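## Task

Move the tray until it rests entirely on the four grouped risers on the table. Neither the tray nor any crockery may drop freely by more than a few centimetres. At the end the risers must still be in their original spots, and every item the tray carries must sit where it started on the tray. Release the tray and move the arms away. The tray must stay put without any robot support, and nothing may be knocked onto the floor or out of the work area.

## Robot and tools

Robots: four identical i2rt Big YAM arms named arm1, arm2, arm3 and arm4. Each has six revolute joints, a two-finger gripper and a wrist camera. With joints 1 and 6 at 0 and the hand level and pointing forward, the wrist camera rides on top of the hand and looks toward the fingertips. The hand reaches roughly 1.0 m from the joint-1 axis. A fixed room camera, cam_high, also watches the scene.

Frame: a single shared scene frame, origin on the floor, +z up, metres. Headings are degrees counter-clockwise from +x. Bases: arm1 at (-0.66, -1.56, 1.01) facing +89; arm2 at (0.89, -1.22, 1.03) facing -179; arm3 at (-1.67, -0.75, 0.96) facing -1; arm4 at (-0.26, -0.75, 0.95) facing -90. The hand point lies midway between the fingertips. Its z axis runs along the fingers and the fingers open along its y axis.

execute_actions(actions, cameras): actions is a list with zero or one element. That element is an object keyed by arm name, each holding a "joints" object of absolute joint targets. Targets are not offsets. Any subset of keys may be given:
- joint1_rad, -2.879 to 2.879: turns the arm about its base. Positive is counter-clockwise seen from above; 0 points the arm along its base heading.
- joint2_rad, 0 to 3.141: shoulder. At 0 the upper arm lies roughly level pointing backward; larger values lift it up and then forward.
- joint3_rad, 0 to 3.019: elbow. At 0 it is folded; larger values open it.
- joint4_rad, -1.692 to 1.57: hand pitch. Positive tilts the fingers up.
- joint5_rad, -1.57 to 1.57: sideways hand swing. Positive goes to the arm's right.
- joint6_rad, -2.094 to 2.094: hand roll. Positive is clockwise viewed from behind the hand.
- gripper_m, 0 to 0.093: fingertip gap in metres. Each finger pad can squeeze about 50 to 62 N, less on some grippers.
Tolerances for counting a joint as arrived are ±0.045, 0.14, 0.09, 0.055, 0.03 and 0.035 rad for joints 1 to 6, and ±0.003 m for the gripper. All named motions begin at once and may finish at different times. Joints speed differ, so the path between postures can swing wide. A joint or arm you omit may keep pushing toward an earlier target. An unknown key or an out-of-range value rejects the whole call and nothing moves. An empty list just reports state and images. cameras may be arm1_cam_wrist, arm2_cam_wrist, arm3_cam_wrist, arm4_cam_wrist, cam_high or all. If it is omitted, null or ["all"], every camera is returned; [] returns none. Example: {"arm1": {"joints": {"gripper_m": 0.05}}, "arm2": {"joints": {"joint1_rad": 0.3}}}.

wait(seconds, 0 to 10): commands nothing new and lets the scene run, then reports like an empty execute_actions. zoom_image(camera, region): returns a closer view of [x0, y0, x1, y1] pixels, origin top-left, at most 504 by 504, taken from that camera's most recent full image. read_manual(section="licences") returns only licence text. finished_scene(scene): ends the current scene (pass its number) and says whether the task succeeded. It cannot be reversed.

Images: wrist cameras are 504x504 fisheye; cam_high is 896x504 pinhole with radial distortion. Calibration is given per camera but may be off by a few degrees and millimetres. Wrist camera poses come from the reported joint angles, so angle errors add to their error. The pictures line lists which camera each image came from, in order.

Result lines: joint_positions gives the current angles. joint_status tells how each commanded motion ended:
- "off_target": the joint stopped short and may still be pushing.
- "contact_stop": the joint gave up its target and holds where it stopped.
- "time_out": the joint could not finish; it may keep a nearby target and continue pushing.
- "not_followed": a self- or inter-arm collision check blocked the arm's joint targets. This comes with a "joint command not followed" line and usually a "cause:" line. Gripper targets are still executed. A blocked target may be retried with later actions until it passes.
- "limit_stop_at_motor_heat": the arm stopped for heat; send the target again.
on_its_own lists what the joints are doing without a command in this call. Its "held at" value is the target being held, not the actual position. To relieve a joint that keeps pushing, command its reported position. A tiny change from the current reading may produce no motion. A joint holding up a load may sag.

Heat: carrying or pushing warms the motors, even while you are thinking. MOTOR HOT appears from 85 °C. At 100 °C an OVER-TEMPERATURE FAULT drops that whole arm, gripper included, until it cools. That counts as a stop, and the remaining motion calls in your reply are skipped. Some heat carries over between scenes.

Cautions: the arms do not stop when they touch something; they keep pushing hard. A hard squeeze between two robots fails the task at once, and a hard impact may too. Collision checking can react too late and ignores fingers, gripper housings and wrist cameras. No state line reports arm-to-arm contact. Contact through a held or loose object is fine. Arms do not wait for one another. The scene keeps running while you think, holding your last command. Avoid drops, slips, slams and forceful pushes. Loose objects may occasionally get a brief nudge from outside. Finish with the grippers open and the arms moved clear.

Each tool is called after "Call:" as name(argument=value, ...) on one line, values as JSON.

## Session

Call:
execute_actions(actions=[])

Scene clock: 0.00 s.
arm1.joint_positions: joint1_rad=-1.488 joint2_rad=+0.459 joint3_rad=+1.317 joint4_rad=-1.177 joint5_rad=+0.154 joint6_rad=-0.427 gripper_m=+0.094
arm1.joint_status: not commanded
arm1.hand: x=-0.4631 y=-1.5748 z=+1.5790 quat_wxyz=(-0.562, +0.152, -0.796, +0.167) (m; scene frame)
arm2.joint_positions: joint1_rad=+0.868 joint2_rad=+0.588 joint3_rad=+1.401 joint4_rad=-1.336 joint5_rad=-0.201 joint6_rad=-0.341 gripper_m=+0.094
arm2.joint_status: not commanded
arm2.hand: x=+0.7881 y=-1.4050 z=+1.5870 quat_wxyz=(-0.214, -0.674, -0.538, +0.460) (m; scene frame)
arm3.joint_positions: joint1_rad=+0.208 joint2_rad=+0.582 joint3_rad=+1.390 joint4_rad=-1.241 joint5_rad=+0.090 joint6_rad=-0.428 gripper_m=+0.094
arm3.joint_status: not commanded
arm3.hand: x=-1.4435 y=-0.7303 z=+1.5320 quat_wxyz=(-0.529, +0.228, -0.811, +0.100) (m; scene frame)
arm4.joint_positions: joint1_rad=+0.405 joint2_rad=+0.460 joint3_rad=+1.423 joint4_rad=-1.207 joint5_rad=+0.139 joint6_rad=-0.081 gripper_m=+0.095
arm4.joint_status: not commanded
arm4.hand: x=-0.2065 y=-0.9116 z=+1.5671 quat_wxyz=(-0.462, -0.440, -0.654, +0.406) (m; scene frame)
pictures: arm1_cam_wrist, arm2_cam_wrist, arm3_cam_wrist, arm4_cam_wrist, cam_high
camera_calibration (this result's frames):
arm1_cam_wrist: T_world_to_cam=[[0.0278902, -0.89883, 0.43741, -2.09954], [-0.814375, -0.274182, -0.511487, 0.00347555], [0.579669, -0.34195, -0.739631, 1.02107], [0, 0, 0, 1]] pos_world=[-0.530498, -1.53702, 1.67536]
arm2_cam_wrist: T_world_to_cam=[[-0.92472, 0.324186, 0.199491, 0.871138], [0.223025, 0.886139, -0.406223, 1.71749], [-0.308469, -0.331151, -0.891732, 1.31634], [0, 0, 0, 1]] pos_world=[0.828567, -1.36843, 1.69773]
arm3_cam_wrist: T_world_to_cam=[[0.262733, -0.872847, 0.411229, -0.882279], [-0.795791, -0.437033, -0.419189, -0.821041], [0.545608, -0.217117, -0.809427, 1.99648], [0, 0, 0, 1]] pos_world=[-1.51087, -0.695446, 1.63465]
arm4_cam_wrist: T_world_to_cam=[[-0.945928, -0.301815, 0.118864, -0.65242], [-0.307397, 0.717051, -0.625576, 1.57468], [0.103577, -0.628288, -0.771055, 0.777555], [0, 0, 0, 1]] pos_world=[-0.213625, -0.837511, 1.66217]
Images, in order (width x height): arm1_cam_wrist 504x504, arm2_cam_wrist 504x504, arm3_cam_wrist 504x504, arm4_cam_wrist 504x504, cam_high 896x504.

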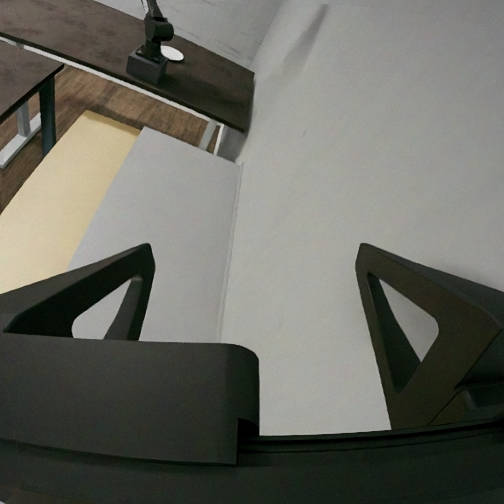

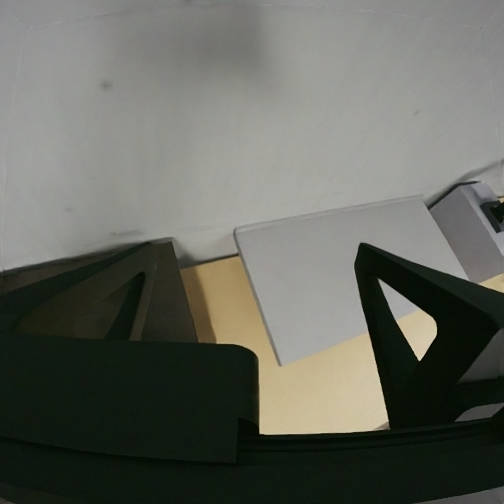

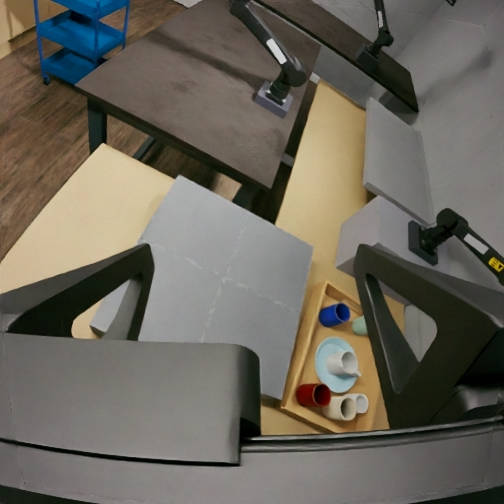

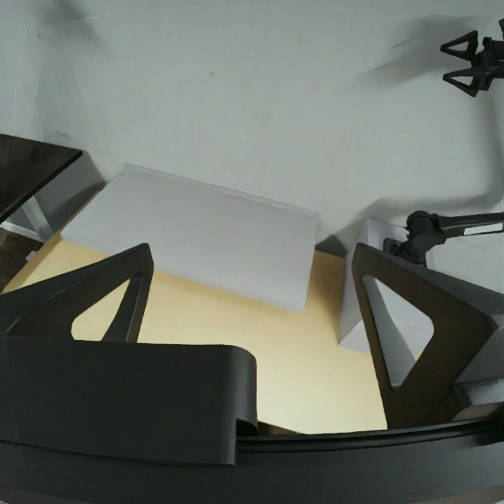

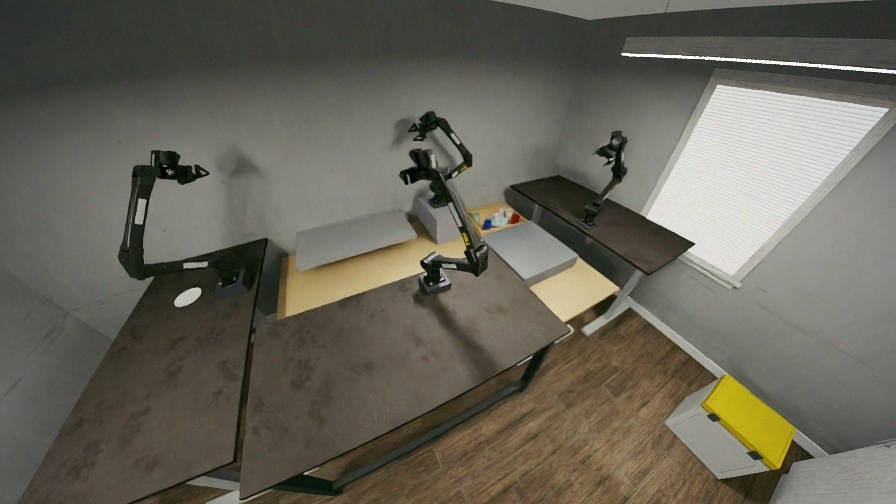

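Call:
execute_actions(actions=[{"arm1":{"joints":{"joint2_rad":1.3,"joint3_rad":0.55,"joint4_rad":-0.8,"joint5_rad":0,"joint6_rad":1.285,"gripper_m":0.06}},"arm3":{"joints":{"joint1_rad":-1.166,"joint2_rad":1.8,"joint3_rad":1.77,"joint4_rad":-1.4,"joint5_rad":0,"joint6_rad":0.545,"gripper_m":0.06}},"arm4":{"joints":{"joint1_rad":1.2}}}], cameras=[])

Call:
execute_actions(actions=[{"arm1":{"joints":{"joint1_rad":1.15}},"arm3":{"joints":{"joint2_rad":2.3,"joint4_rad":-1.02}}}], cameras=[])

Call:
execute_actions(actions=[{"arm1":{"joints":{"joint2_rad":1.8,"joint3_rad":0.535,"joint4_rad":-0.29}}}])

Scene clock: 12.83 s.
arm1.joint_positions: joint1_rad=-1.488 joint2_rad=+1.290 joint3_rad=+0.547 joint4_rad=-0.814 joint5_rad=+0.002 joint6_rad=+1.277 gripper_m=+0.060
arm1.joint_status: all done
arm1.hand: x=-0.3936 y=-1.5448 z=+1.0162 quat_wxyz=(-0.005, -0.571, -0.821, -0.002) (m; scene frame)
arm2.joint_positions: joint1_rad=+0.868 joint2_rad=+0.588 joint3_rad=+1.401 joint4_rad=-1.336 joint5_rad=-0.201 joint6_rad=-0.341 gripper_m=+0.094
arm2.joint_status: not commanded
arm2.hand: x=+0.7881 y=-1.4050 z=+1.5870 quat_wxyz=(-0.214, -0.674, -0.538, +0.460) (m; scene frame)
arm3.joint_positions: joint1_rad=-1.167 joint2_rad=+1.815 joint3_rad=+1.743 joint4_rad=-1.385 joint5_rad=+0.002 joint6_rad=+0.534 gripper_m=+0.060
arm3.joint_status: all done
arm3.hand: x=-1.4550 y=-1.3003 z=+1.1691 quat_wxyz=(-0.050, -0.758, -0.650, +0.017) (m; scene frame)
arm4.joint_positions: joint1_rad=+1.194 joint2_rad=+0.460 joint3_rad=+1.423 joint4_rad=-1.207 joint5_rad=+0.139 joint6_rad=-0.081 gripper_m=+0.095
arm4.joint_status: all done
arm4.hand: x=-0.1033 y=-0.8323 z=+1.5658 quat_wxyz=(-0.581, -0.157, -0.775, +0.194) (m; scene frame)
pictures: none
No camera images: the call's "cameras" was empty. Leave "cameras" out to get every camera's image.

Scene clock: 15.13 s.
arm1.joint_positions: joint1_rad=+1.142 joint2_rad=+1.290 joint3_rad=+0.547 joint4_rad=-0.808 joint5_rad=-0.001 joint6_rad=+1.278 gripper_m=+0.060
arm1.joint_status: all done
arm1.hand: x=-0.9014 y=-1.4436 z=+1.0176 quat_wxyz=(+0.006, +0.650, -0.760, -0.009) (m; scene frame)
arm2.joint_positions: joint1_rad=+0.868 joint2_rad=+0.588 joint3_rad=+1.401 joint4_rad=-1.336 joint5_rad=-0.201 joint6_rad=-0.341 gripper_m=+0.094
arm2.joint_status: not commanded
arm2.hand: x=+0.7881 y=-1.4050 z=+1.5870 quat_wxyz=(-0.214, -0.674, -0.538, +0.460) (m; scene frame)
arm3.joint_positions: joint1_rad=-1.167 joint2_rad=+2.312 joint3_rad=+1.743 joint4_rad=-1.036 joint5_rad=+0.002 joint6_rad=+0.535 gripper_m=+0.060
arm3.joint_status: all done
arm3.hand: x=-1.4360 y=-1.3469 z=+0.8711 quat_wxyz=(+0.020, -0.759, -0.650, -0.007) (m; scene frame)
arm4.joint_positions: joint1_rad=+1.194 joint2_rad=+0.460 joint3_rad=+1.423 joint4_rad=-1.207 joint5_rad=+0.139 joint6_rad=-0.081 gripper_m=+0.095
arm4.joint_status: not commanded
arm4.hand: x=-0.1033 y=-0.8323 z=+1.5658 quat_wxyz=(-0.581, -0.157, -0.775, +0.194) (m; scene frame)
pictures: none
No camera images: the call's "cameras" was empty. Leave "cameras" out to get every camera's image.

Scene clock: 16.37 s.
arm1.joint_positions: joint1_rad=+1.142 joint2_rad=+1.792 joint3_rad=+0.537 joint4_rad=-0.305 joint5_rad=-0.001 joint6_rad=+1.278 gripper_m=+0.060
arm1.joint_status: all done
arm1.hand: x=-0.9236 y=-1.4332 z=+0.8848 quat_wxyz=(+0.004, +0.650, -0.760, -0.005) (m; scene frame)
arm2.joint_positions: joint1_rad=+0.868 joint2_rad=+0.588 joint3_rad=+1.401 joint4_rad=-1.336 joint5_rad=-0.201 joint6_rad=-0.341 gripper_m=+0.094
arm2.joint_status: not commanded
arm2.hand: x=+0.7881 y=-1.4050 z=+1.5870 quat_wxyz=(-0.214, -0.674, -0.538, +0.460) (m; scene frame)
arm3.joint_positions: joint1_rad=-1.167 joint2_rad=+2.312 joint3_rad=+1.743 joint4_rad=-1.036 joint5_rad=+0.002 joint6_rad=+0.535 gripper_m=+0.060
arm3.joint_status: not commanded
arm3.hand: x=-1.4360 y=-1.3469 z=+0.8711 quat_wxyz=(+0.020, -0.759, -0.650, -0.007) (m; scene frame)
arm4.joint_positions: joint1_rad=+1.194 joint2_rad=+0.460 joint3_rad=+1.423 joint4_rad=-1.207 joint5_rad=+0.139 joint6_rad=-0.081 gripper_m=+0.095
arm4.joint_status: not commanded
arm4.hand: x=-0.1033 y=-0.8323 z=+1.5658 quat_wxyz=(-0.581, -0.157, -0.775, +0.194) (m; scene frame)
pictures: arm1_cam_wrist, arm2_cam_wrist, arm3_cam_wrist, arm4_cam_wrist, cam_high
camera_calibration (this result's frames):
arm1_cam_wrist: T_world_to_cam=[[0.986266, -0.164768, 0.0114518, 0.658372], [-0.140473, -0.800328, 0.582875, -1.78772], [-0.0868738, -0.576478, -0.812481, -0.0643751], [0, 0, 0, 1]] pos_world=[-0.906047, -1.35939, 0.982171]
arm2_cam_wrist: T_world_to_cam=[[-0.92472, 0.324186, 0.199491, 0.871138], [0.223025, 0.886139, -0.406223, 1.71749], [-0.308469, -0.331151, -0.891732, 1.31634], [0, 0, 0, 1]] pos_world=[0.828567, -1.36843, 1.69773]
arm3_cam_wrist: T_world_to_cam=[[-0.988911, 0.146065, 0.0268201, -1.24075], [0.132125, 0.782901, 0.607954, 0.719336], [0.0678033, 0.604757, -0.793519, 1.73052], [0, 0, 0, 1]] pos_world=[-1.43937, -1.42848, 0.969155]
arm4_cam_wrist: T_world_to_cam=[[-0.452379, -0.884744, 0.112166, -0.954327], [-0.727332, 0.293228, -0.620488, 1.14468], [0.516083, -0.362277, -0.776153, 1.0877], [0, 0, 0, 1]] pos_world=[-0.160498, -0.785938, 1.66153]
Images, in order (width x height): arm1_cam_wrist 504x504, arm2_cam_wrist 504x504, arm3_cam_wrist 504x504, arm4_cam_wrist 504x504, cam_high 896x504.

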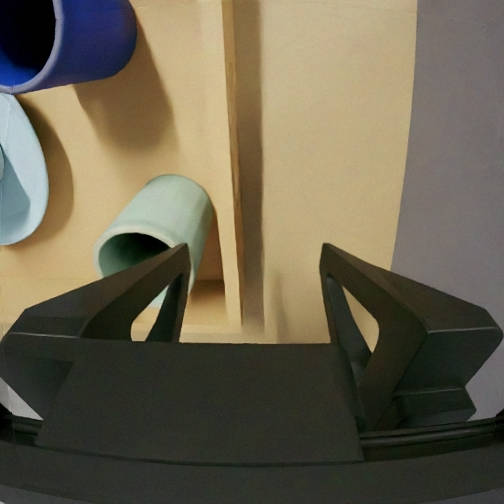

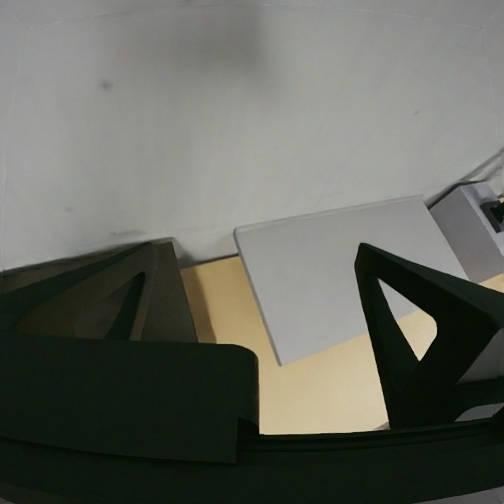

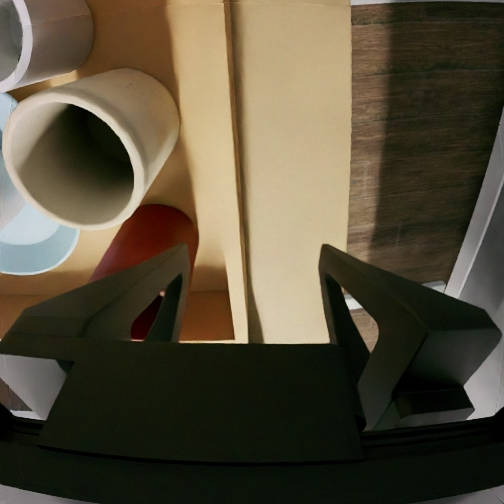

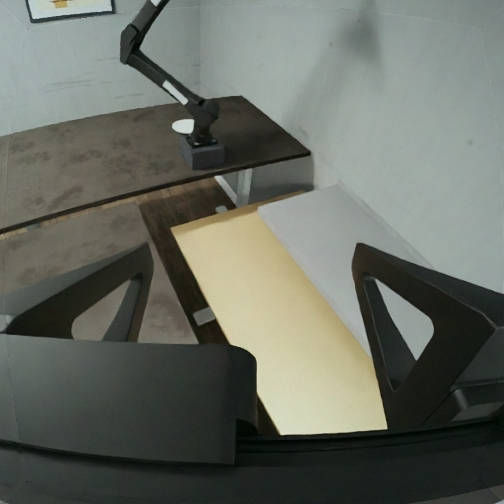

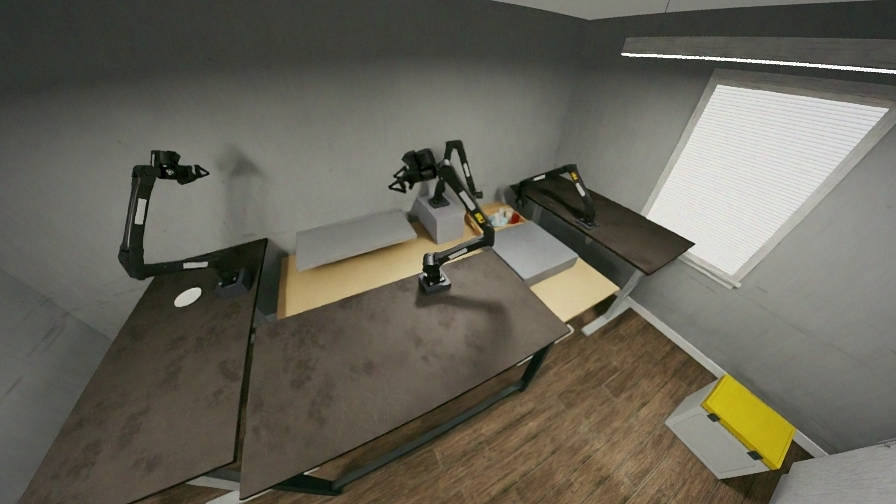

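Call:
execute_actions(actions=[{"arm1":{"joints":{"joint1_rad":1.128,"joint2_rad":2.1,"joint3_rad":0.63,"joint4_rad":-0.085,"joint6_rad":1.25,"gripper_m":0.045}},"arm3":{"joints":{"joint1_rad":-1.135,"joint2_rad":2.39,"joint3_rad":1.72,"joint4_rad":-0.865,"joint6_rad":0.56,"gripper_m":0.042}},"arm4":{"joints":{"joint1_rad":0.5}}}], cameras=["arm1_cam_wrist","arm3_cam_wrist"])

Scene clock: 30.50 s.
arm1.joint_positions: joint1_rad=+1.142 joint2_rad=+2.098 joint3_rad=+0.627 joint4_rad=-0.099 joint5_rad=-0.001 joint6_rad=+1.258 gripper_m=+0.045
arm1.joint_status: all done
arm1.hand: x=-0.9391 y=-1.4259 z=+0.8064 quat_wxyz=(+0.002, +0.657, -0.754, -0.001) (m; scene frame)
arm2.joint_positions: joint1_rad=+0.868 joint2_rad=+0.588 joint3_rad=+1.401 joint4_rad=-1.336 joint5_rad=-0.201 joint6_rad=-0.341 gripper_m=+0.094
arm2.joint_status: not commanded
arm2.hand: x=+0.7881 y=-1.4050 z=+1.5870 quat_wxyz=(-0.214, -0.674, -0.538, +0.460) (m; scene frame)
arm3.joint_positions: joint1_rad=-1.137 joint2_rad=+2.409 joint3_rad=+1.713 joint4_rad=-0.881 joint5_rad=+0.002 joint6_rad=+0.549 gripper_m=+0.042
arm3.joint_status: all done
arm3.hand: x=-1.4189 y=-1.3382 z=+0.8008 quat_wxyz=(+0.007, -0.755, -0.656, -0.002) (m; scene frame)
arm4.joint_positions: joint1_rad=+0.506 joint2_rad=+0.460 joint3_rad=+1.423 joint4_rad=-1.207 joint5_rad=+0.139 joint6_rad=-0.081 gripper_m=+0.095
arm4.joint_status: all done
arm4.hand: x=-0.1903 y=-0.9064 z=+1.5669 quat_wxyz=(-0.482, -0.407, -0.676, +0.382) (m; scene frame)
pictures: arm1_cam_wrist, arm3_cam_wrist
camera_calibration (this result's frames):
arm1_cam_wrist: T_world_to_cam=[[0.98926, -0.144714, 0.0205758, 0.699819], [-0.129302, -0.800738, 0.584892, -1.7301], [-0.0681665, -0.581271, -0.81085, -0.115742], [0, 0, 0, 1]] pos_world=[-0.923898, -1.35136, 0.903676]
arm3_cam_wrist: T_world_to_cam=[[-0.99123, 0.13149, 0.0131599, -1.2351], [0.113921, 0.799805, 0.58935, 0.764617], [0.0669681, 0.585681, -0.80777, 1.65301], [0, 0, 0, 1]] pos_world=[-1.42207, -1.41728, 0.90088]
Images, in order (width x height): arm1_cam_wrist 504x504, arm3_cam_wrist 504x504.

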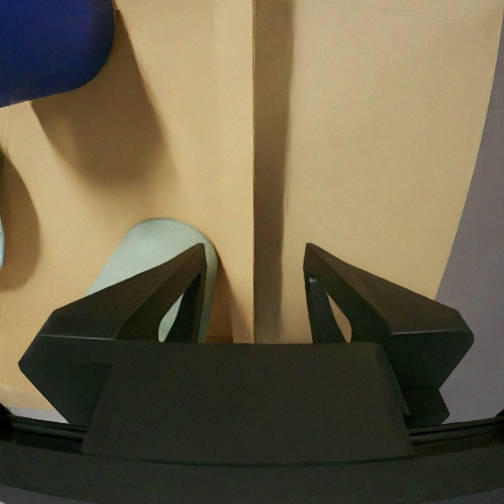

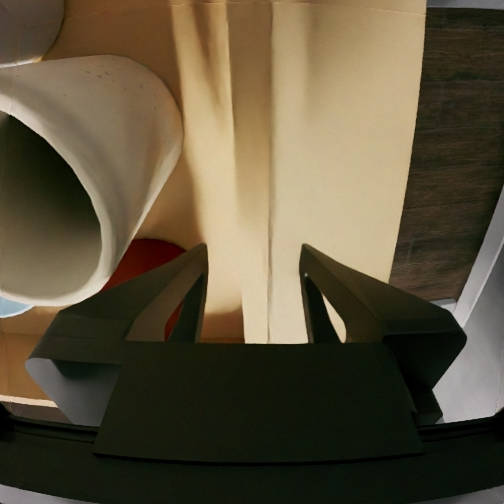

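Call:
execute_actions(actions=[{"arm1":{"joints":{"joint1_rad":1.11,"joint2_rad":2.345,"joint3_rad":0.735,"joint4_rad":0.06}},"arm3":{"joints":{"joint2_rad":2.515,"joint3_rad":1.755,"joint4_rad":-0.77}}}], cameras=["arm1_cam_wrist","arm3_cam_wrist"])

Call:
execute_actions(actions=[{"arm1":{"joints":{"gripper_m":0}},"arm3":{"joints":{"gripper_m":0}}}], cameras=["arm1_cam_wrist","arm3_cam_wrist"])

Scene clock: 34.20 s.
arm1.joint_positions: joint1_rad=+1.118 joint2_rad=+2.337 joint3_rad=+0.734 joint4_rad=+0.047 joint5_rad=+0.002 joint6_rad=+1.257 gripper_m=+0.045
arm1.joint_status: all done
arm1.hand: x=-0.9495 y=-1.4120 z=+0.7374 quat_wxyz=(+0.003, +0.649, -0.761, -0.008) (m; scene frame)
arm2.joint_positions: joint1_rad=+0.868 joint2_rad=+0.588 joint3_rad=+1.401 joint4_rad=-1.336 joint5_rad=-0.201 joint6_rad=-0.341 gripper_m=+0.094
arm2.joint_status: not commanded
arm2.hand: x=+0.7881 y=-1.4050 z=+1.5870 quat_wxyz=(-0.214, -0.674, -0.538, +0.460) (m; scene frame)
arm3.joint_positions: joint1_rad=-1.143 joint2_rad=+2.495 joint3_rad=+1.728 joint4_rad=-0.782 joint5_rad=-0.001 joint6_rad=+0.556 gripper_m=+0.042
arm3.joint_status: all done
arm3.hand: x=-1.4197 y=-1.3442 z=+0.7523 quat_wxyz=(-0.007, -0.759, -0.652, +0.001) (m; scene frame)
arm4.joint_positions: joint1_rad=+0.506 joint2_rad=+0.460 joint3_rad=+1.423 joint4_rad=-1.207 joint5_rad=+0.139 joint6_rad=-0.081 gripper_m=+0.095
arm4.joint_status: not commanded
arm4.hand: x=-0.1903 y=-0.9064 z=+1.5669 quat_wxyz=(-0.482, -0.407, -0.676, +0.382) (m; scene frame)
pictures: arm1_cam_wrist, arm3_cam_wrist
camera_calibration (this result's frames):
arm1_cam_wrist: T_world_to_cam=[[0.985835, -0.167505, 0.00842357, 0.68705], [-0.141346, -0.802748, 0.579325, -1.69003], [-0.0902776, -0.572309, -0.815053, -0.169584], [0, 0, 0, 1]] pos_world=[-0.931508, -1.33864, 0.835071]
arm3_cam_wrist: T_world_to_cam=[[-0.989605, 0.143731, -0.00482867, -1.20214], [0.115379, 0.813542, 0.569945, 0.833221], [0.0858472, 0.563463, -0.821669, 1.6248], [0, 0, 0, 1]] pos_world=[-1.42527, -1.42059, 0.854355]
Images, in order (width x height): arm1_cam_wrist 504x504, arm3_cam_wrist 504x504.

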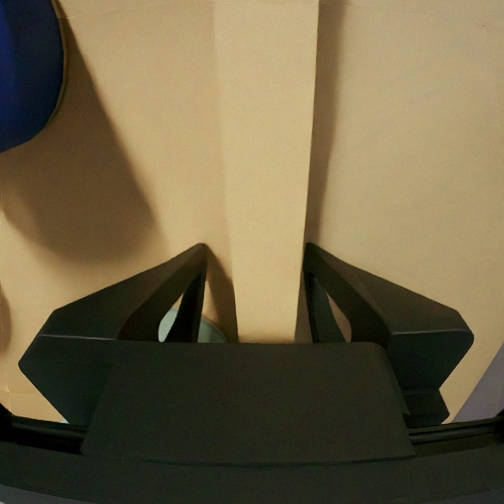

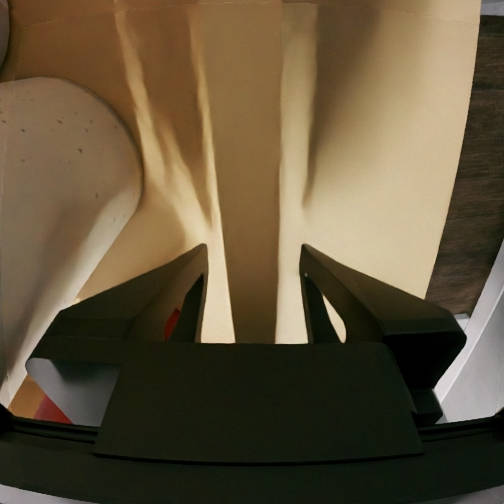

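Scene clock: 34.80 s.
arm1.joint_positions: joint1_rad=+1.118 joint2_rad=+2.339 joint3_rad=+0.729 joint4_rad=+0.047 joint5_rad=+0.004 joint6_rad=+1.244 gripper_m=+0.011
arm1.joint_status: gripper_m off_target (ended at +0.011, target +0.000)
arm1.hand: x=-0.9459 y=-1.4133 z=+0.7369 quat_wxyz=(+0.001, +0.653, -0.757, -0.005) (m; scene frame)
arm2.joint_positions: joint1_rad=+0.868 joint2_rad=+0.588 joint3_rad=+1.401 joint4_rad=-1.336 joint5_rad=-0.201 joint6_rad=-0.341 gripper_m=+0.094
arm2.joint_status: not commanded
arm2.hand: x=+0.7881 y=-1.4050 z=+1.5870 quat_wxyz=(-0.214, -0.674, -0.538, +0.460) (m; scene frame)
arm3.joint_positions: joint1_rad=-1.143 joint2_rad=+2.495 joint3_rad=+1.728 joint4_rad=-0.781 joint5_rad=+0.000 joint6_rad=+0.539 gripper_m=+0.010
arm3.joint_status: gripper_m off_target (ended at +0.010, target +0.000)
arm3.hand: x=-1.4198 y=-1.3443 z=+0.7523 quat_wxyz=(-0.007, -0.753, -0.658, +0.001) (m; scene frame)
arm4.joint_positions: joint1_rad=+0.506 joint2_rad=+0.460 joint3_rad=+1.423 joint4_rad=-1.207 joint5_rad=+0.139 joint6_rad=-0.081 gripper_m=+0.095
arm4.joint_status: not commanded
arm4.hand: x=-0.1903 y=-0.9064 z=+1.5669 quat_wxyz=(-0.482, -0.407, -0.676, +0.382) (m; scene frame)
pictures: arm1_cam_wrist, arm3_cam_wrist
camera_calibration (this result's frames):
arm1_cam_wrist: T_world_to_cam=[[0.987724, -0.15546, 0.0152511, 0.697005], [-0.135455, -0.803791, 0.579286, -1.68625], [-0.0777969, -0.57424, -0.814982, -0.161345], [0, 0, 0, 1]] pos_world=[-0.929412, -1.33969, 0.834697]
arm3_cam_wrist: T_world_to_cam=[[-0.99188, 0.127116, -0.00385142, -1.22856], [0.102353, 0.815898, 0.569064, 0.818708], [0.0754796, 0.564049, -0.822284, 1.61144], [0, 0, 0, 1]] pos_world=[-1.42402, -1.42074, 0.854433]
Images, in order (width x height): arm1_cam_wrist 504x504, arm3_cam_wrist 504x504.

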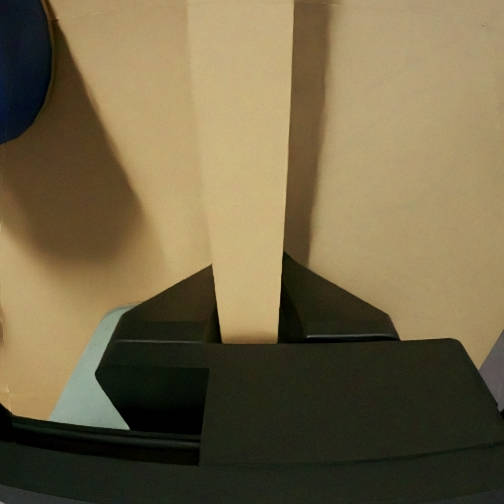

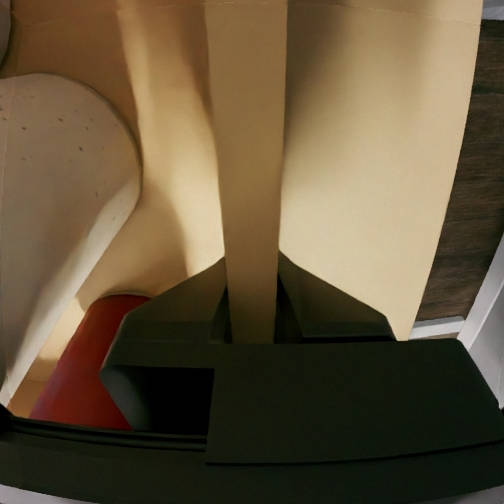

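Call:
execute_actions(actions=[{"arm3":{"joints":{"gripper_m":0.03,"joint2_rad":2.545,"joint4_rad":-0.76}}}], cameras=[])

Call:
execute_actions(actions=[{"arm3":{"joints":{"gripper_m":0}}}], cameras=["arm3_cam_wrist"])

Call:
execute_actions(actions=[{"arm1":{"joints":{"joint2_rad":1.94,"joint3_rad":0.64,"joint4_rad":-0.21}},"arm3":{"joints":{"joint2_rad":2.265,"joint3_rad":1.74,"joint4_rad":-0.93}}}], cameras=["cam_high"])

Scene clock: 42.43 s.
arm1.joint_positions: joint1_rad=+1.118 joint2_rad=+2.339 joint3_rad=+0.729 joint4_rad=+0.047 joint5_rad=+0.004 joint6_rad=+1.244 gripper_m=+0.011
arm1.joint_status: not commanded
arm1.hand: x=-0.9459 y=-1.4133 z=+0.7369 quat_wxyz=(+0.001, +0.653, -0.757, -0.005) (m; scene frame)
arm2.joint_positions: joint1_rad=+0.868 joint2_rad=+0.588 joint3_rad=+1.401 joint4_rad=-1.336 joint5_rad=-0.201 joint6_rad=-0.341 gripper_m=+0.094
arm2.joint_status: not commanded
arm2.hand: x=+0.7881 y=-1.4050 z=+1.5870 quat_wxyz=(-0.214, -0.674, -0.538, +0.460) (m; scene frame)
arm3.joint_positions: joint1_rad=-1.143 joint2_rad=+2.497 joint3_rad=+1.730 joint4_rad=-0.777 joint5_rad=-0.002 joint6_rad=+0.544 gripper_m=+0.030
arm3.joint_status: all done
arm3.hand: x=-1.4194 y=-1.3452 z=+0.7515 quat_wxyz=(-0.009, -0.755, -0.656, +0.001) (m; scene frame)
arm4.joint_positions: joint1_rad=+0.506 joint2_rad=+0.460 joint3_rad=+1.423 joint4_rad=-1.207 joint5_rad=+0.139 joint6_rad=-0.081 gripper_m=+0.095
arm4.joint_status: not commanded
arm4.hand: x=-0.1903 y=-0.9064 z=+1.5669 quat_wxyz=(-0.482, -0.407, -0.676, +0.382) (m; scene frame)
pictures: none
No camera images: the call's "cameras" was empty. Leave "cameras" out to get every camera's image.

Scene clock: 42.97 s.
arm1.joint_positions: joint1_rad=+1.118 joint2_rad=+2.339 joint3_rad=+0.729 joint4_rad=+0.047 joint5_rad=+0.004 joint6_rad=+1.244 gripper_m=+0.011
arm1.joint_status: not commanded
arm1.hand: x=-0.9459 y=-1.4133 z=+0.7369 quat_wxyz=(+0.001, +0.653, -0.757, -0.005) (m; scene frame)
arm2.joint_positions: joint1_rad=+0.868 joint2_rad=+0.588 joint3_rad=+1.401 joint4_rad=-1.336 joint5_rad=-0.201 joint6_rad=-0.341 gripper_m=+0.094
arm2.joint_status: not commanded
arm2.hand: x=+0.7881 y=-1.4050 z=+1.5870 quat_wxyz=(-0.214, -0.674, -0.538, +0.460) (m; scene frame)
arm3.joint_positions: joint1_rad=-1.143 joint2_rad=+2.497 joint3_rad=+1.730 joint4_rad=-0.777 joint5_rad=+0.003 joint6_rad=+0.532 gripper_m=+0.010
arm3.joint_status: gripper_m off_target (ended at +0.010, target +0.000)
arm3.hand: x=-1.4202 y=-1.3456 z=+0.7515 quat_wxyz=(-0.008, -0.751, -0.660, +0.004) (m; scene frame)
arm4.joint_positions: joint1_rad=+0.506 joint2_rad=+0.460 joint3_rad=+1.423 joint4_rad=-1.207 joint5_rad=+0.139 joint6_rad=-0.081 gripper_m=+0.095
arm4.joint_status: not commanded
arm4.hand: x=-0.1903 y=-0.9064 z=+1.5669 quat_wxyz=(-0.482, -0.407, -0.676, +0.382) (m; scene frame)
pictures: arm3_cam_wrist
camera_calibration (this result's frames):
arm3_cam_wrist: T_world_to_cam=[[-0.992682, 0.120729, -0.00251556, -1.23954], [0.0981886, 0.819124, 0.565151, 0.821591], [0.0702905, 0.560768, -0.824984, 1.6017], [0, 0, 0, 1]] pos_world=[-1.42372, -1.42152, 0.853934]
Images, in order (width x height): arm3_cam_wrist 504x504.

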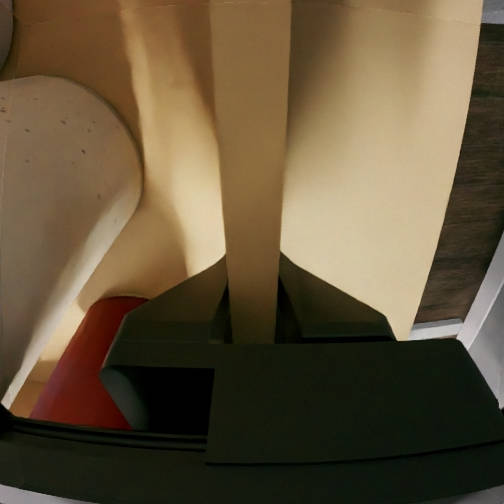

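Scene clock: 44.33 s.
arm1.joint_positions: joint1_rad=+1.116 joint2_rad=+2.020 joint3_rad=+0.626 joint4_rad=-0.206 joint5_rad=+0.005 joint6_rad=+1.256 gripper_m=+0.011
arm1.joint_status: all done
arm1.hand: x=-0.9333 y=-1.4187 z=+0.8290 quat_wxyz=(-0.007, +0.648, -0.761, +0.012) (m; scene frame)
arm2.joint_positions: joint1_rad=+0.868 joint2_rad=+0.588 joint3_rad=+1.401 joint4_rad=-1.336 joint5_rad=-0.201 joint6_rad=-0.341 gripper_m=+0.094
arm2.joint_status: not commanded
arm2.hand: x=+0.7881 y=-1.4050 z=+1.5870 quat_wxyz=(-0.214, -0.674, -0.538, +0.460) (m; scene frame)
arm3.joint_positions: joint1_rad=-1.130 joint2_rad=+2.369 joint3_rad=+1.710 joint4_rad=-0.895 joint5_rad=-0.043 joint6_rad=+0.565 gripper_m=+0.010
arm3.joint_status: all done
arm3.hand: x=-1.4052 y=-1.3394 z=+0.8251 quat_wxyz=(-0.011, -0.757, -0.653, -0.020) (m; scene frame)
arm4.joint_positions: joint1_rad=+0.506 joint2_rad=+0.460 joint3_rad=+1.423 joint4_rad=-1.207 joint5_rad=+0.139 joint6_rad=-0.081 gripper_m=+0.095
arm4.joint_status: not commanded
arm4.hand: x=-0.1903 y=-0.9064 z=+1.5669 quat_wxyz=(-0.482, -0.407, -0.676, +0.382) (m; scene frame)
pictures: cam_high
Images, in order (width x height): cam_high 896x504.

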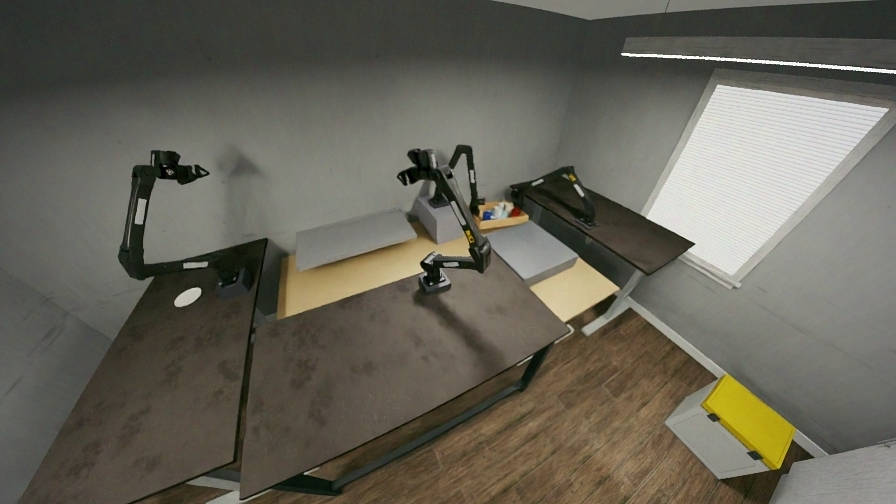

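Call:
execute_actions(actions=[{"arm1":{"joints":{"joint2_rad":1.57,"joint3_rad":0.64,"joint4_rad":-0.55}},"arm3":{"joints":{"joint2_rad":2.08,"joint3_rad":1.79,"joint4_rad":-1.17}}}], cameras=[])

Call:
execute_actions(actions=[{"arm1":{"joints":{"joint1_rad":0.75,"joint2_rad":1.69,"joint3_rad":0.84,"joint4_rad":-0.63,"joint6_rad":0.836}},"arm3":{"joints":{"joint1_rad":-1.01,"joint2_rad":1.85,"joint3_rad":1.385,"joint4_rad":-1.0,"joint6_rad":0.63}}}], cameras=["cam_high"])

Call:
execute_actions(actions=[{"arm1":{"joints":{"joint1_rad":0.515,"joint2_rad":1.87,"joint3_rad":1.17,"joint4_rad":-0.77,"joint6_rad":0.565}},"arm3":{"joints":{"joint1_rad":-0.82,"joint2_rad":1.655,"joint3_rad":1.075,"joint4_rad":-0.89,"joint6_rad":0.787}}}], cameras=[])

Call:
execute_actions(actions=[{"arm1":{"joints":{"joint1_rad":0.378,"joint2_rad":2.105,"joint3_rad":1.61,"joint4_rad":-0.97,"joint6_rad":0.4}},"arm3":{"joints":{"joint1_rad":-0.565,"joint2_rad":1.51,"joint3_rad":0.87,"joint4_rad":-0.835,"joint6_rad":1.015}}}], cameras=[])

Call:
execute_actions(actions=[{"arm1":{"joints":{"joint1_rad":0.288,"joint2_rad":2.42,"joint3_rad":2.235,"joint4_rad":-1.27,"joint6_rad":0.29}},"arm3":{"joints":{"joint1_rad":-0.228,"joint2_rad":1.435,"joint3_rad":0.775,"joint4_rad":-0.815,"joint6_rad":1.33}}}])

Scene clock: 60.77 s.
arm1.joint_positions: joint1_rad=+1.116 joint2_rad=+1.636 joint3_rad=+0.614 joint4_rad=-0.538 joint5_rad=+0.015 joint6_rad=+1.273 gripper_m=+0.011
arm1.joint_status: all done
arm1.hand: x=-0.9398 y=-1.4131 z=+0.9410 quat_wxyz=(-0.004, +0.641, -0.767, -0.008) (m; scene frame)
arm2.joint_positions: joint1_rad=+0.868 joint2_rad=+0.588 joint3_rad=+1.401 joint4_rad=-1.336 joint5_rad=-0.201 joint6_rad=-0.341 gripper_m=+0.094
arm2.joint_status: not commanded
arm2.hand: x=+0.7881 y=-1.4050 z=+1.5870 quat_wxyz=(-0.214, -0.674, -0.538, +0.460) (m; scene frame)
arm3.joint_positions: joint1_rad=-1.125 joint2_rad=+2.171 joint3_rad=+1.710 joint4_rad=-1.131 joint5_rad=-0.043 joint6_rad=+0.585 gripper_m=+0.010
arm3.joint_status: all done
arm3.hand: x=-1.4093 y=-1.3227 z=+0.9480 quat_wxyz=(+0.008, -0.762, -0.647, -0.026) (m; scene frame)
arm4.joint_positions: joint1_rad=+0.506 joint2_rad=+0.460 joint3_rad=+1.423 joint4_rad=-1.207 joint5_rad=+0.139 joint6_rad=-0.081 gripper_m=+0.095
arm4.joint_status: not commanded
arm4.hand: x=-0.1903 y=-0.9064 z=+1.5669 quat_wxyz=(-0.482, -0.407, -0.676, +0.382) (m; scene frame)
pictures: none
No camera images: the call's "cameras" was empty. Leave "cameras" out to get every camera's image.

Scene clock: 63.17 s.
arm1.joint_positions: joint1_rad=+0.744 joint2_rad=+1.761 joint3_rad=+0.803 joint4_rad=-0.606 joint5_rad=+0.001 joint6_rad=+0.857 gripper_m=+0.012
arm1.joint_status: all done
arm1.hand: x=-0.9123 y=-1.2744 z=+0.9397 quat_wxyz=(+0.001, +0.658, -0.753, -0.004) (m; scene frame)
arm2.joint_positions: joint1_rad=+0.868 joint2_rad=+0.588 joint3_rad=+1.401 joint4_rad=-1.336 joint5_rad=-0.201 joint6_rad=-0.341 gripper_m=+0.094
arm2.joint_status: not commanded
arm2.hand: x=+0.7881 y=-1.4050 z=+1.5870 quat_wxyz=(-0.214, -0.674, -0.538, +0.460) (m; scene frame)
arm3.joint_positions: joint1_rad=-0.992 joint2_rad=+1.960 joint3_rad=+1.352 joint4_rad=-0.980 joint5_rad=-0.030 joint6_rad=+0.669 gripper_m=+0.010
arm3.joint_status: joint6_rad time_out (moved +0.084 of +0.045); the others done
arm3.on_its_own: joint6_rad reads +0.669 and still pushes toward +0.630 since a time_out
arm3.hand: x=-1.3859 y=-1.2068 z=+0.9509 quat_wxyz=(+0.009, -0.746, -0.665, -0.018) (m; scene frame)
arm4.joint_positions: joint1_rad=+0.506 joint2_rad=+0.460 joint3_rad=+1.423 joint4_rad=-1.207 joint5_rad=+0.139 joint6_rad=-0.081 gripper_m=+0.095
arm4.joint_status: not commanded
arm4.hand: x=-0.1903 y=-0.9064 z=+1.5669 quat_wxyz=(-0.482, -0.407, -0.676, +0.382) (m; scene frame)
pictures: cam_high
Images, in order (width x height): cam_high 896x504.

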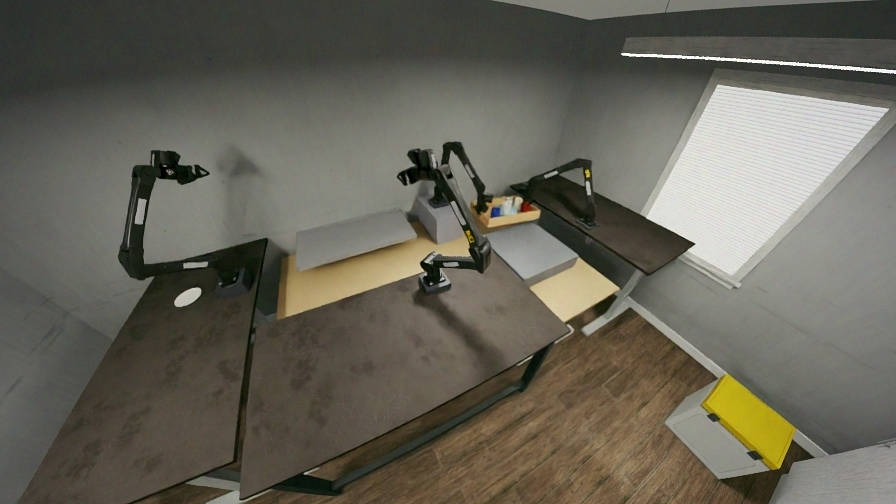

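not run: a stop came earlier in this reply.

not run: a stop came earlier in this reply.

not run: a stop came earlier in this reply.

Call:
execute_actions(actions=[{"arm1":{"joints":{"joint1_rad":0.525,"joint2_rad":1.88,"joint3_rad":1.185,"joint4_rad":-0.77,"joint6_rad":0.575}},"arm3":{"joints":{"joint1_rad":-0.83,"joint2_rad":1.655,"joint3_rad":1.08,"joint4_rad":-0.89,"joint6_rad":0.81}}}], cameras=[])

Call:
execute_actions(actions=[{"arm1":{"joints":{"joint1_rad":0.388,"joint2_rad":2.11,"joint3_rad":1.625,"joint4_rad":-0.97,"joint6_rad":0.41}},"arm3":{"joints":{"joint1_rad":-0.575,"joint2_rad":1.51,"joint3_rad":0.875,"joint4_rad":-0.835,"joint6_rad":1.03}}}], cameras=[])

Call:
execute_actions(actions=[{"arm1":{"joints":{"joint1_rad":0.295,"joint2_rad":2.42,"joint3_rad":2.245,"joint4_rad":-1.27,"joint6_rad":0.3}},"arm3":{"joints":{"joint1_rad":-0.235,"joint2_rad":1.435,"joint3_rad":0.78,"joint4_rad":-0.815,"joint6_rad":1.34}}}])

Scene clock: 70.20 s.
arm1.joint_positions: joint1_rad=+0.533 joint2_rad=+1.966 joint3_rad=+1.143 joint4_rad=-0.742 joint5_rad=-0.008 joint6_rad=+0.610 gripper_m=+0.012
arm1.joint_status: all done
arm1.hand: x=-0.9016 y=-1.1329 z=+0.9361 quat_wxyz=(+0.005, +0.672, -0.741, -0.004) (m; scene frame)
arm2.joint_positions: joint1_rad=+0.868 joint2_rad=+0.588 joint3_rad=+1.401 joint4_rad=-1.336 joint5_rad=-0.201 joint6_rad=-0.341 gripper_m=+0.094
arm2.joint_status: not commanded
arm2.hand: x=+0.7881 y=-1.4050 z=+1.5870 quat_wxyz=(-0.214, -0.674, -0.538, +0.460) (m; scene frame)
arm3.joint_positions: joint1_rad=-0.818 joint2_rad=+1.759 joint3_rad=+1.033 joint4_rad=-0.865 joint5_rad=-0.021 joint6_rad=+0.821 gripper_m=+0.010
arm3.joint_status: all done
arm3.hand: x=-1.3774 y=-1.0781 z=+0.9509 quat_wxyz=(+0.014, -0.739, -0.674, -0.013) (m; scene frame)
arm4.joint_positions: joint1_rad=+0.506 joint2_rad=+0.460 joint3_rad=+1.423 joint4_rad=-1.207 joint5_rad=+0.139 joint6_rad=-0.081 gripper_m=+0.095
arm4.joint_status: not commanded
arm4.hand: x=-0.1903 y=-0.9064 z=+1.5669 quat_wxyz=(-0.482, -0.407, -0.676, +0.382) (m; scene frame)
pictures: none
No camera images: the call's "cameras" was empty. Leave "cameras" out to get every camera's image.

Scene clock: 72.63 s.
arm1.joint_positions: joint1_rad=+0.403 joint2_rad=+2.197 joint3_rad=+1.550 joint4_rad=-0.932 joint5_rad=-0.020 joint6_rad=+0.453 gripper_m=+0.012
arm1.joint_status: joint6_rad time_out (moved -0.156 of -0.200); the others done
arm1.on_its_own: joint6_rad reads +0.453 and still pushes toward +0.410 since a time_out
arm1.hand: x=-0.8871 y=-1.0037 z=+0.9295 quat_wxyz=(+0.012, +0.681, -0.732, +0.000) (m; scene frame)
arm2.joint_positions: joint1_rad=+0.868 joint2_rad=+0.588 joint3_rad=+1.401 joint4_rad=-1.336 joint5_rad=-0.201 joint6_rad=-0.341 gripper_m=+0.094
arm2.joint_status: not commanded
arm2.hand: x=+0.7881 y=-1.4050 z=+1.5870 quat_wxyz=(-0.214, -0.674, -0.538, +0.460) (m; scene frame)
arm3.joint_positions: joint1_rad=-0.567 joint2_rad=+1.612 joint3_rad=+0.832 joint4_rad=-0.808 joint5_rad=-0.006 joint6_rad=+1.050 gripper_m=+0.010
arm3.joint_status: all done
arm3.hand: x=-1.3636 y=-0.9590 z=+0.9532 quat_wxyz=(+0.013, -0.731, -0.682, -0.003) (m; scene frame)
arm4.joint_positions: joint1_rad=+0.506 joint2_rad=+0.460 joint3_rad=+1.423 joint4_rad=-1.207 joint5_rad=+0.139 joint6_rad=-0.081 gripper_m=+0.095
arm4.joint_status: not commanded
arm4.hand: x=-0.1903 y=-0.9064 z=+1.5669 quat_wxyz=(-0.482, -0.407, -0.676, +0.382) (m; scene frame)
pictures: none
No camera images: the call's "cameras" was empty. Leave "cameras" out to get every camera's image.

not run: a stop came earlier in this reply.

Call:
execute_actions(actions=[{"arm1":{"joints":{"joint1_rad":0.28,"joint2_rad":2.41,"joint3_rad":2.27,"joint4_rad":-1.27,"joint6_rad":0.32}},"arm3":{"joints":{"joint1_rad":-0.245,"joint2_rad":1.435,"joint3_rad":0.795,"joint4_rad":-0.815,"joint6_rad":1.35}}}])

Scene clock: 77.53 s.
arm1.joint_positions: joint1_rad=+0.304 joint2_rad=+2.508 joint3_rad=+2.155 joint4_rad=-1.241 joint5_rad=-0.020 joint6_rad=+0.336 gripper_m=+0.012
arm1.joint_status: joint3_rad time_out (moved +0.605 of +0.720); the others done
arm1.on_its_own: joint3_rad reads +2.155 and still pushes toward +2.268 since a time_out
arm1.hand: x=-0.8644 y=-0.8703 z=+0.9302 quat_wxyz=(+0.015, +0.688, -0.725, +0.005) (m; scene frame)
arm2.joint_positions: joint1_rad=+0.868 joint2_rad=+0.588 joint3_rad=+1.401 joint4_rad=-1.336 joint5_rad=-0.201 joint6_rad=-0.341 gripper_m=+0.094
arm2.joint_status: not commanded
arm2.hand: x=+0.7881 y=-1.4050 z=+1.5870 quat_wxyz=(-0.214, -0.674, -0.538, +0.460) (m; scene frame)
arm3.joint_positions: joint1_rad=-0.235 joint2_rad=+1.539 joint3_rad=+0.750 joint4_rad=-0.796 joint5_rad=-0.003 joint6_rad=+1.350 gripper_m=+0.010
arm3.joint_status: all done
arm3.hand: x=-1.3410 y=-0.8400 z=+0.9569 quat_wxyz=(+0.010, -0.721, -0.693, +0.000) (m; scene frame)
arm4.joint_positions: joint1_rad=+0.506 joint2_rad=+0.460 joint3_rad=+1.423 joint4_rad=-1.207 joint5_rad=+0.139 joint6_rad=-0.081 gripper_m=+0.095
arm4.joint_status: not commanded
arm4.hand: x=-0.1903 y=-0.9064 z=+1.5669 quat_wxyz=(-0.482, -0.407, -0.676, +0.382) (m; scene frame)
pictures: arm1_cam_wrist, arm2_cam_wrist, arm3_cam_wrist, arm4_cam_wrist, cam_high
camera_calibration (this result's frames):
arm1_cam_wrist: T_world_to_cam=[[0.998052, -0.061367, 0.011217, 0.792625], [-0.0555486, -0.792384, 0.607488, -1.29791], [-0.0283915, -0.606928, -0.79425, 0.309312], [0, 0, 0, 1]] pos_world=[-0.854396, -0.792071, 1.02524]
arm2_cam_wrist: T_world_to_cam=[[-0.92472, 0.324186, 0.199491, 0.871138], [0.223025, 0.886139, -0.406223, 1.71749], [-0.308469, -0.331151, -0.891732, 1.31634], [0, 0, 0, 1]] pos_world=[0.828567, -1.36843, 1.69773]
arm3_cam_wrist: T_world_to_cam=[[-0.999319, 0.0310998, 0.0198666, -1.32702], [0.0368293, 0.806305, 0.590353, 0.16643], [0.00234133, 0.590682, -0.806901, 1.39878], [0, 0, 0, 1]] pos_world=[-1.33552, -0.919155, 1.05678]
arm4_cam_wrist: T_world_to_cam=[[-0.910794, -0.395534, 0.118353, -0.712909], [-0.377924, 0.683321, -0.624696, 1.53043], [0.166216, -0.613698, -0.771847, 0.805381], [0, 0, 0, 1]] pos_world=[-0.204793, -0.833496, 1.66206]
Images, in order (width x height): arm1_cam_wrist 504x504, arm2_cam_wrist 504x504, arm3_cam_wrist 504x504, arm4_cam_wrist 504x504, cam_high 896x504.

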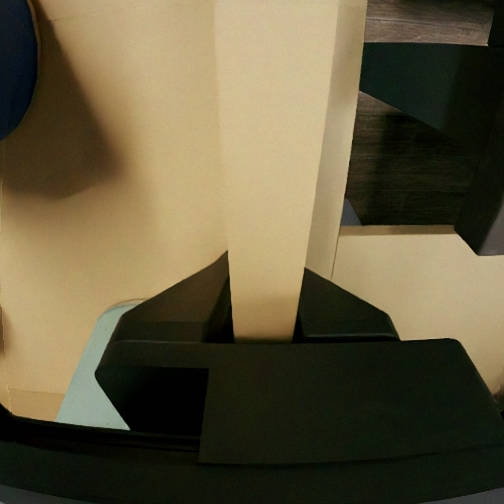

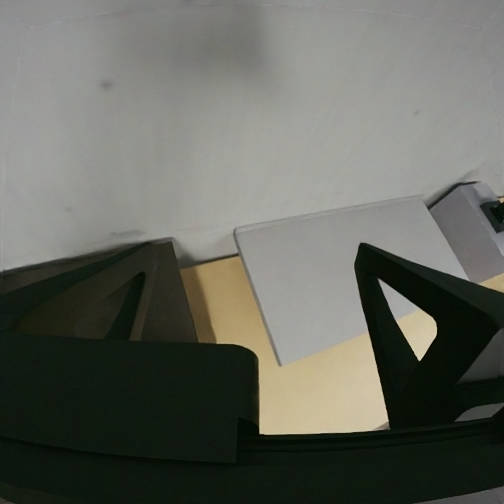

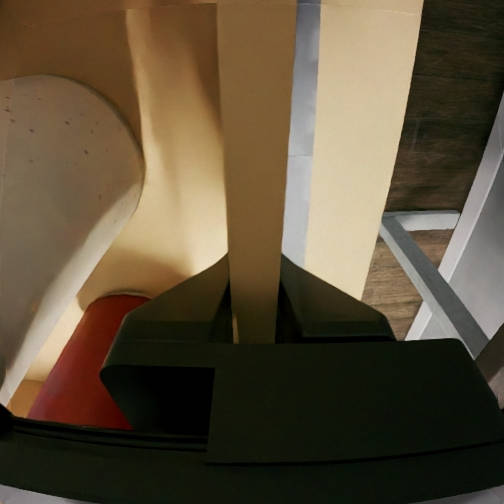

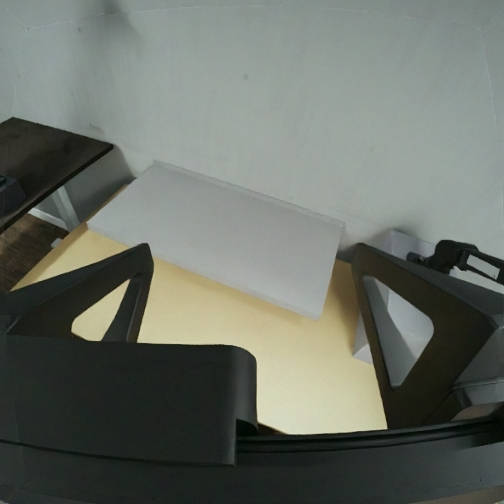

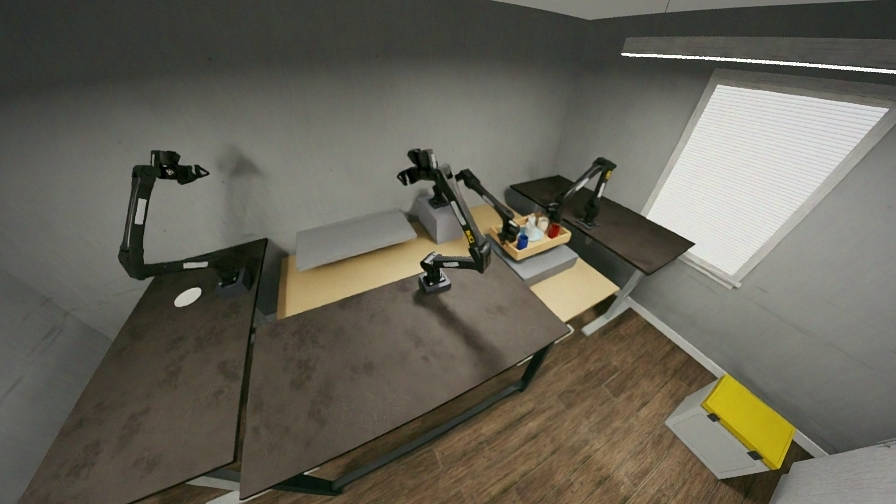

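Call:
execute_actions(actions=[{"arm1":{"joints":{"joint1_rad":0.305,"joint2_rad":2.465,"joint3_rad":2.24,"joint4_rad":-1.2,"joint6_rad":0.34}},"arm3":{"joints":{"joint2_rad":1.48,"joint3_rad":0.71,"joint4_rad":-0.68}}}], cameras=["arm1_cam_wrist","arm3_cam_wrist","cam_high"])

Call:
zoom_image(camera="cam_high", region=[460, 180, 620, 300])

Scene clock: 83.73 s.
arm1.joint_positions: joint1_rad=+0.335 joint2_rad=+2.566 joint3_rad=+2.157 joint4_rad=-1.183 joint5_rad=-0.033 joint6_rad=+0.376 gripper_m=+0.012
arm1.joint_status: joint6_rad off_target (ended at +0.376, target +0.340); the others done
arm1.hand: x=-0.8887 y=-0.8761 z=+0.8900 quat_wxyz=(+0.021, +0.685, -0.728, +0.002) (m; scene frame)
arm2.joint_positions: joint1_rad=+0.868 joint2_rad=+0.588 joint3_rad=+1.401 joint4_rad=-1.336 joint5_rad=-0.201 joint6_rad=-0.341 gripper_m=+0.094
arm2.joint_status: not commanded
arm2.hand: x=+0.7881 y=-1.4050 z=+1.5870 quat_wxyz=(-0.214, -0.674, -0.538, +0.460) (m; scene frame)
arm3.joint_positions: joint1_rad=-0.242 joint2_rad=+1.570 joint3_rad=+0.667 joint4_rad=-0.689 joint5_rad=+0.003 joint6_rad=+1.361 gripper_m=+0.010
arm3.joint_status: all done
arm3.hand: x=-1.3639 y=-0.8370 z=+0.9260 quat_wxyz=(+0.012, -0.727, -0.687, +0.005) (m; scene frame)
arm4.joint_positions: joint1_rad=+0.506 joint2_rad=+0.460 joint3_rad=+1.423 joint4_rad=-1.207 joint5_rad=+0.139 joint6_rad=-0.081 gripper_m=+0.095
arm4.joint_status: not commanded
arm4.hand: x=-0.1903 y=-0.9064 z=+1.5669 quat_wxyz=(-0.482, -0.407, -0.676, +0.382) (m; scene frame)
pictures: arm1_cam_wrist, arm3_cam_wrist, cam_high
camera_calibration (this result's frames):
arm1_cam_wrist: T_world_to_cam=[[0.997521, -0.0703735, -0.000360631, 0.818857], [-0.0555267, -0.7902, 0.610329, -1.28006], [-0.0432359, -0.608795, -0.792148, 0.25645], [0, 0, 0, 1]] pos_world=[-0.876816, -0.797753, 0.9847]
arm3_cam_wrist: T_world_to_cam=[[-0.998405, 0.0485405, 0.0288344, -1.3419], [0.056221, 0.807926, 0.586596, 0.214419], [0.00517762, 0.587282, -0.809366, 1.37546], [0, 0, 0, 1]] pos_world=[-1.35893, -0.915881, 1.02617]
Images, in order (width x height): arm1_cam_wrist 504x504, arm3_cam_wrist 504x504, cam_high 896x504.

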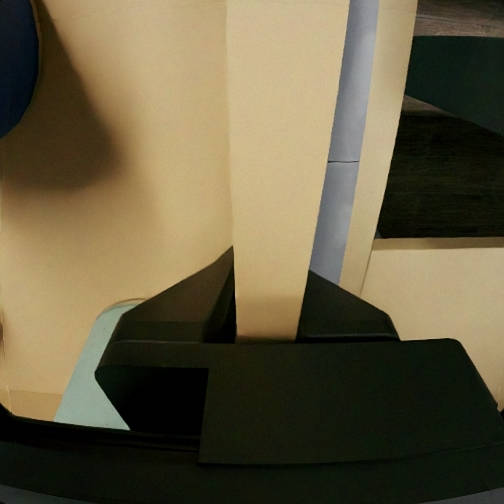

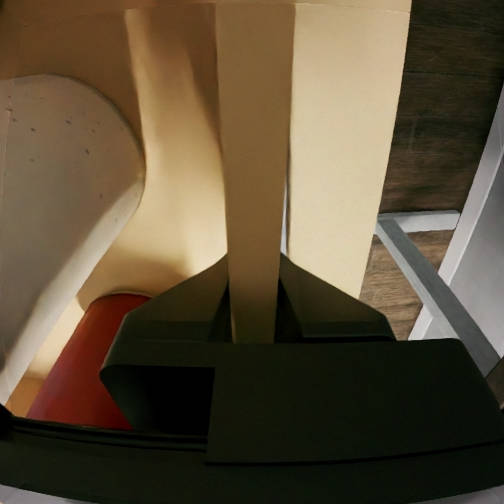

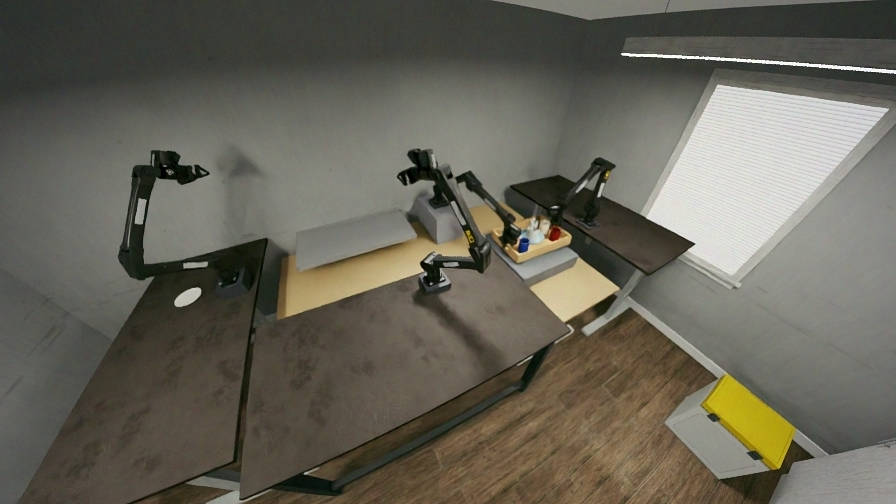

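Region (460, 180, 620, 300) of cam_high's 896x504 image, scaled by 3.150, with more detail than that image has; it fills the top 378 rows of this view, and the rest is white.

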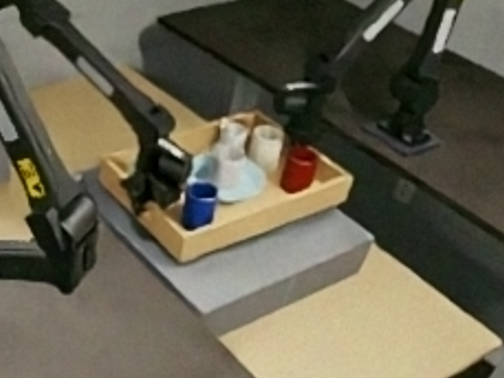

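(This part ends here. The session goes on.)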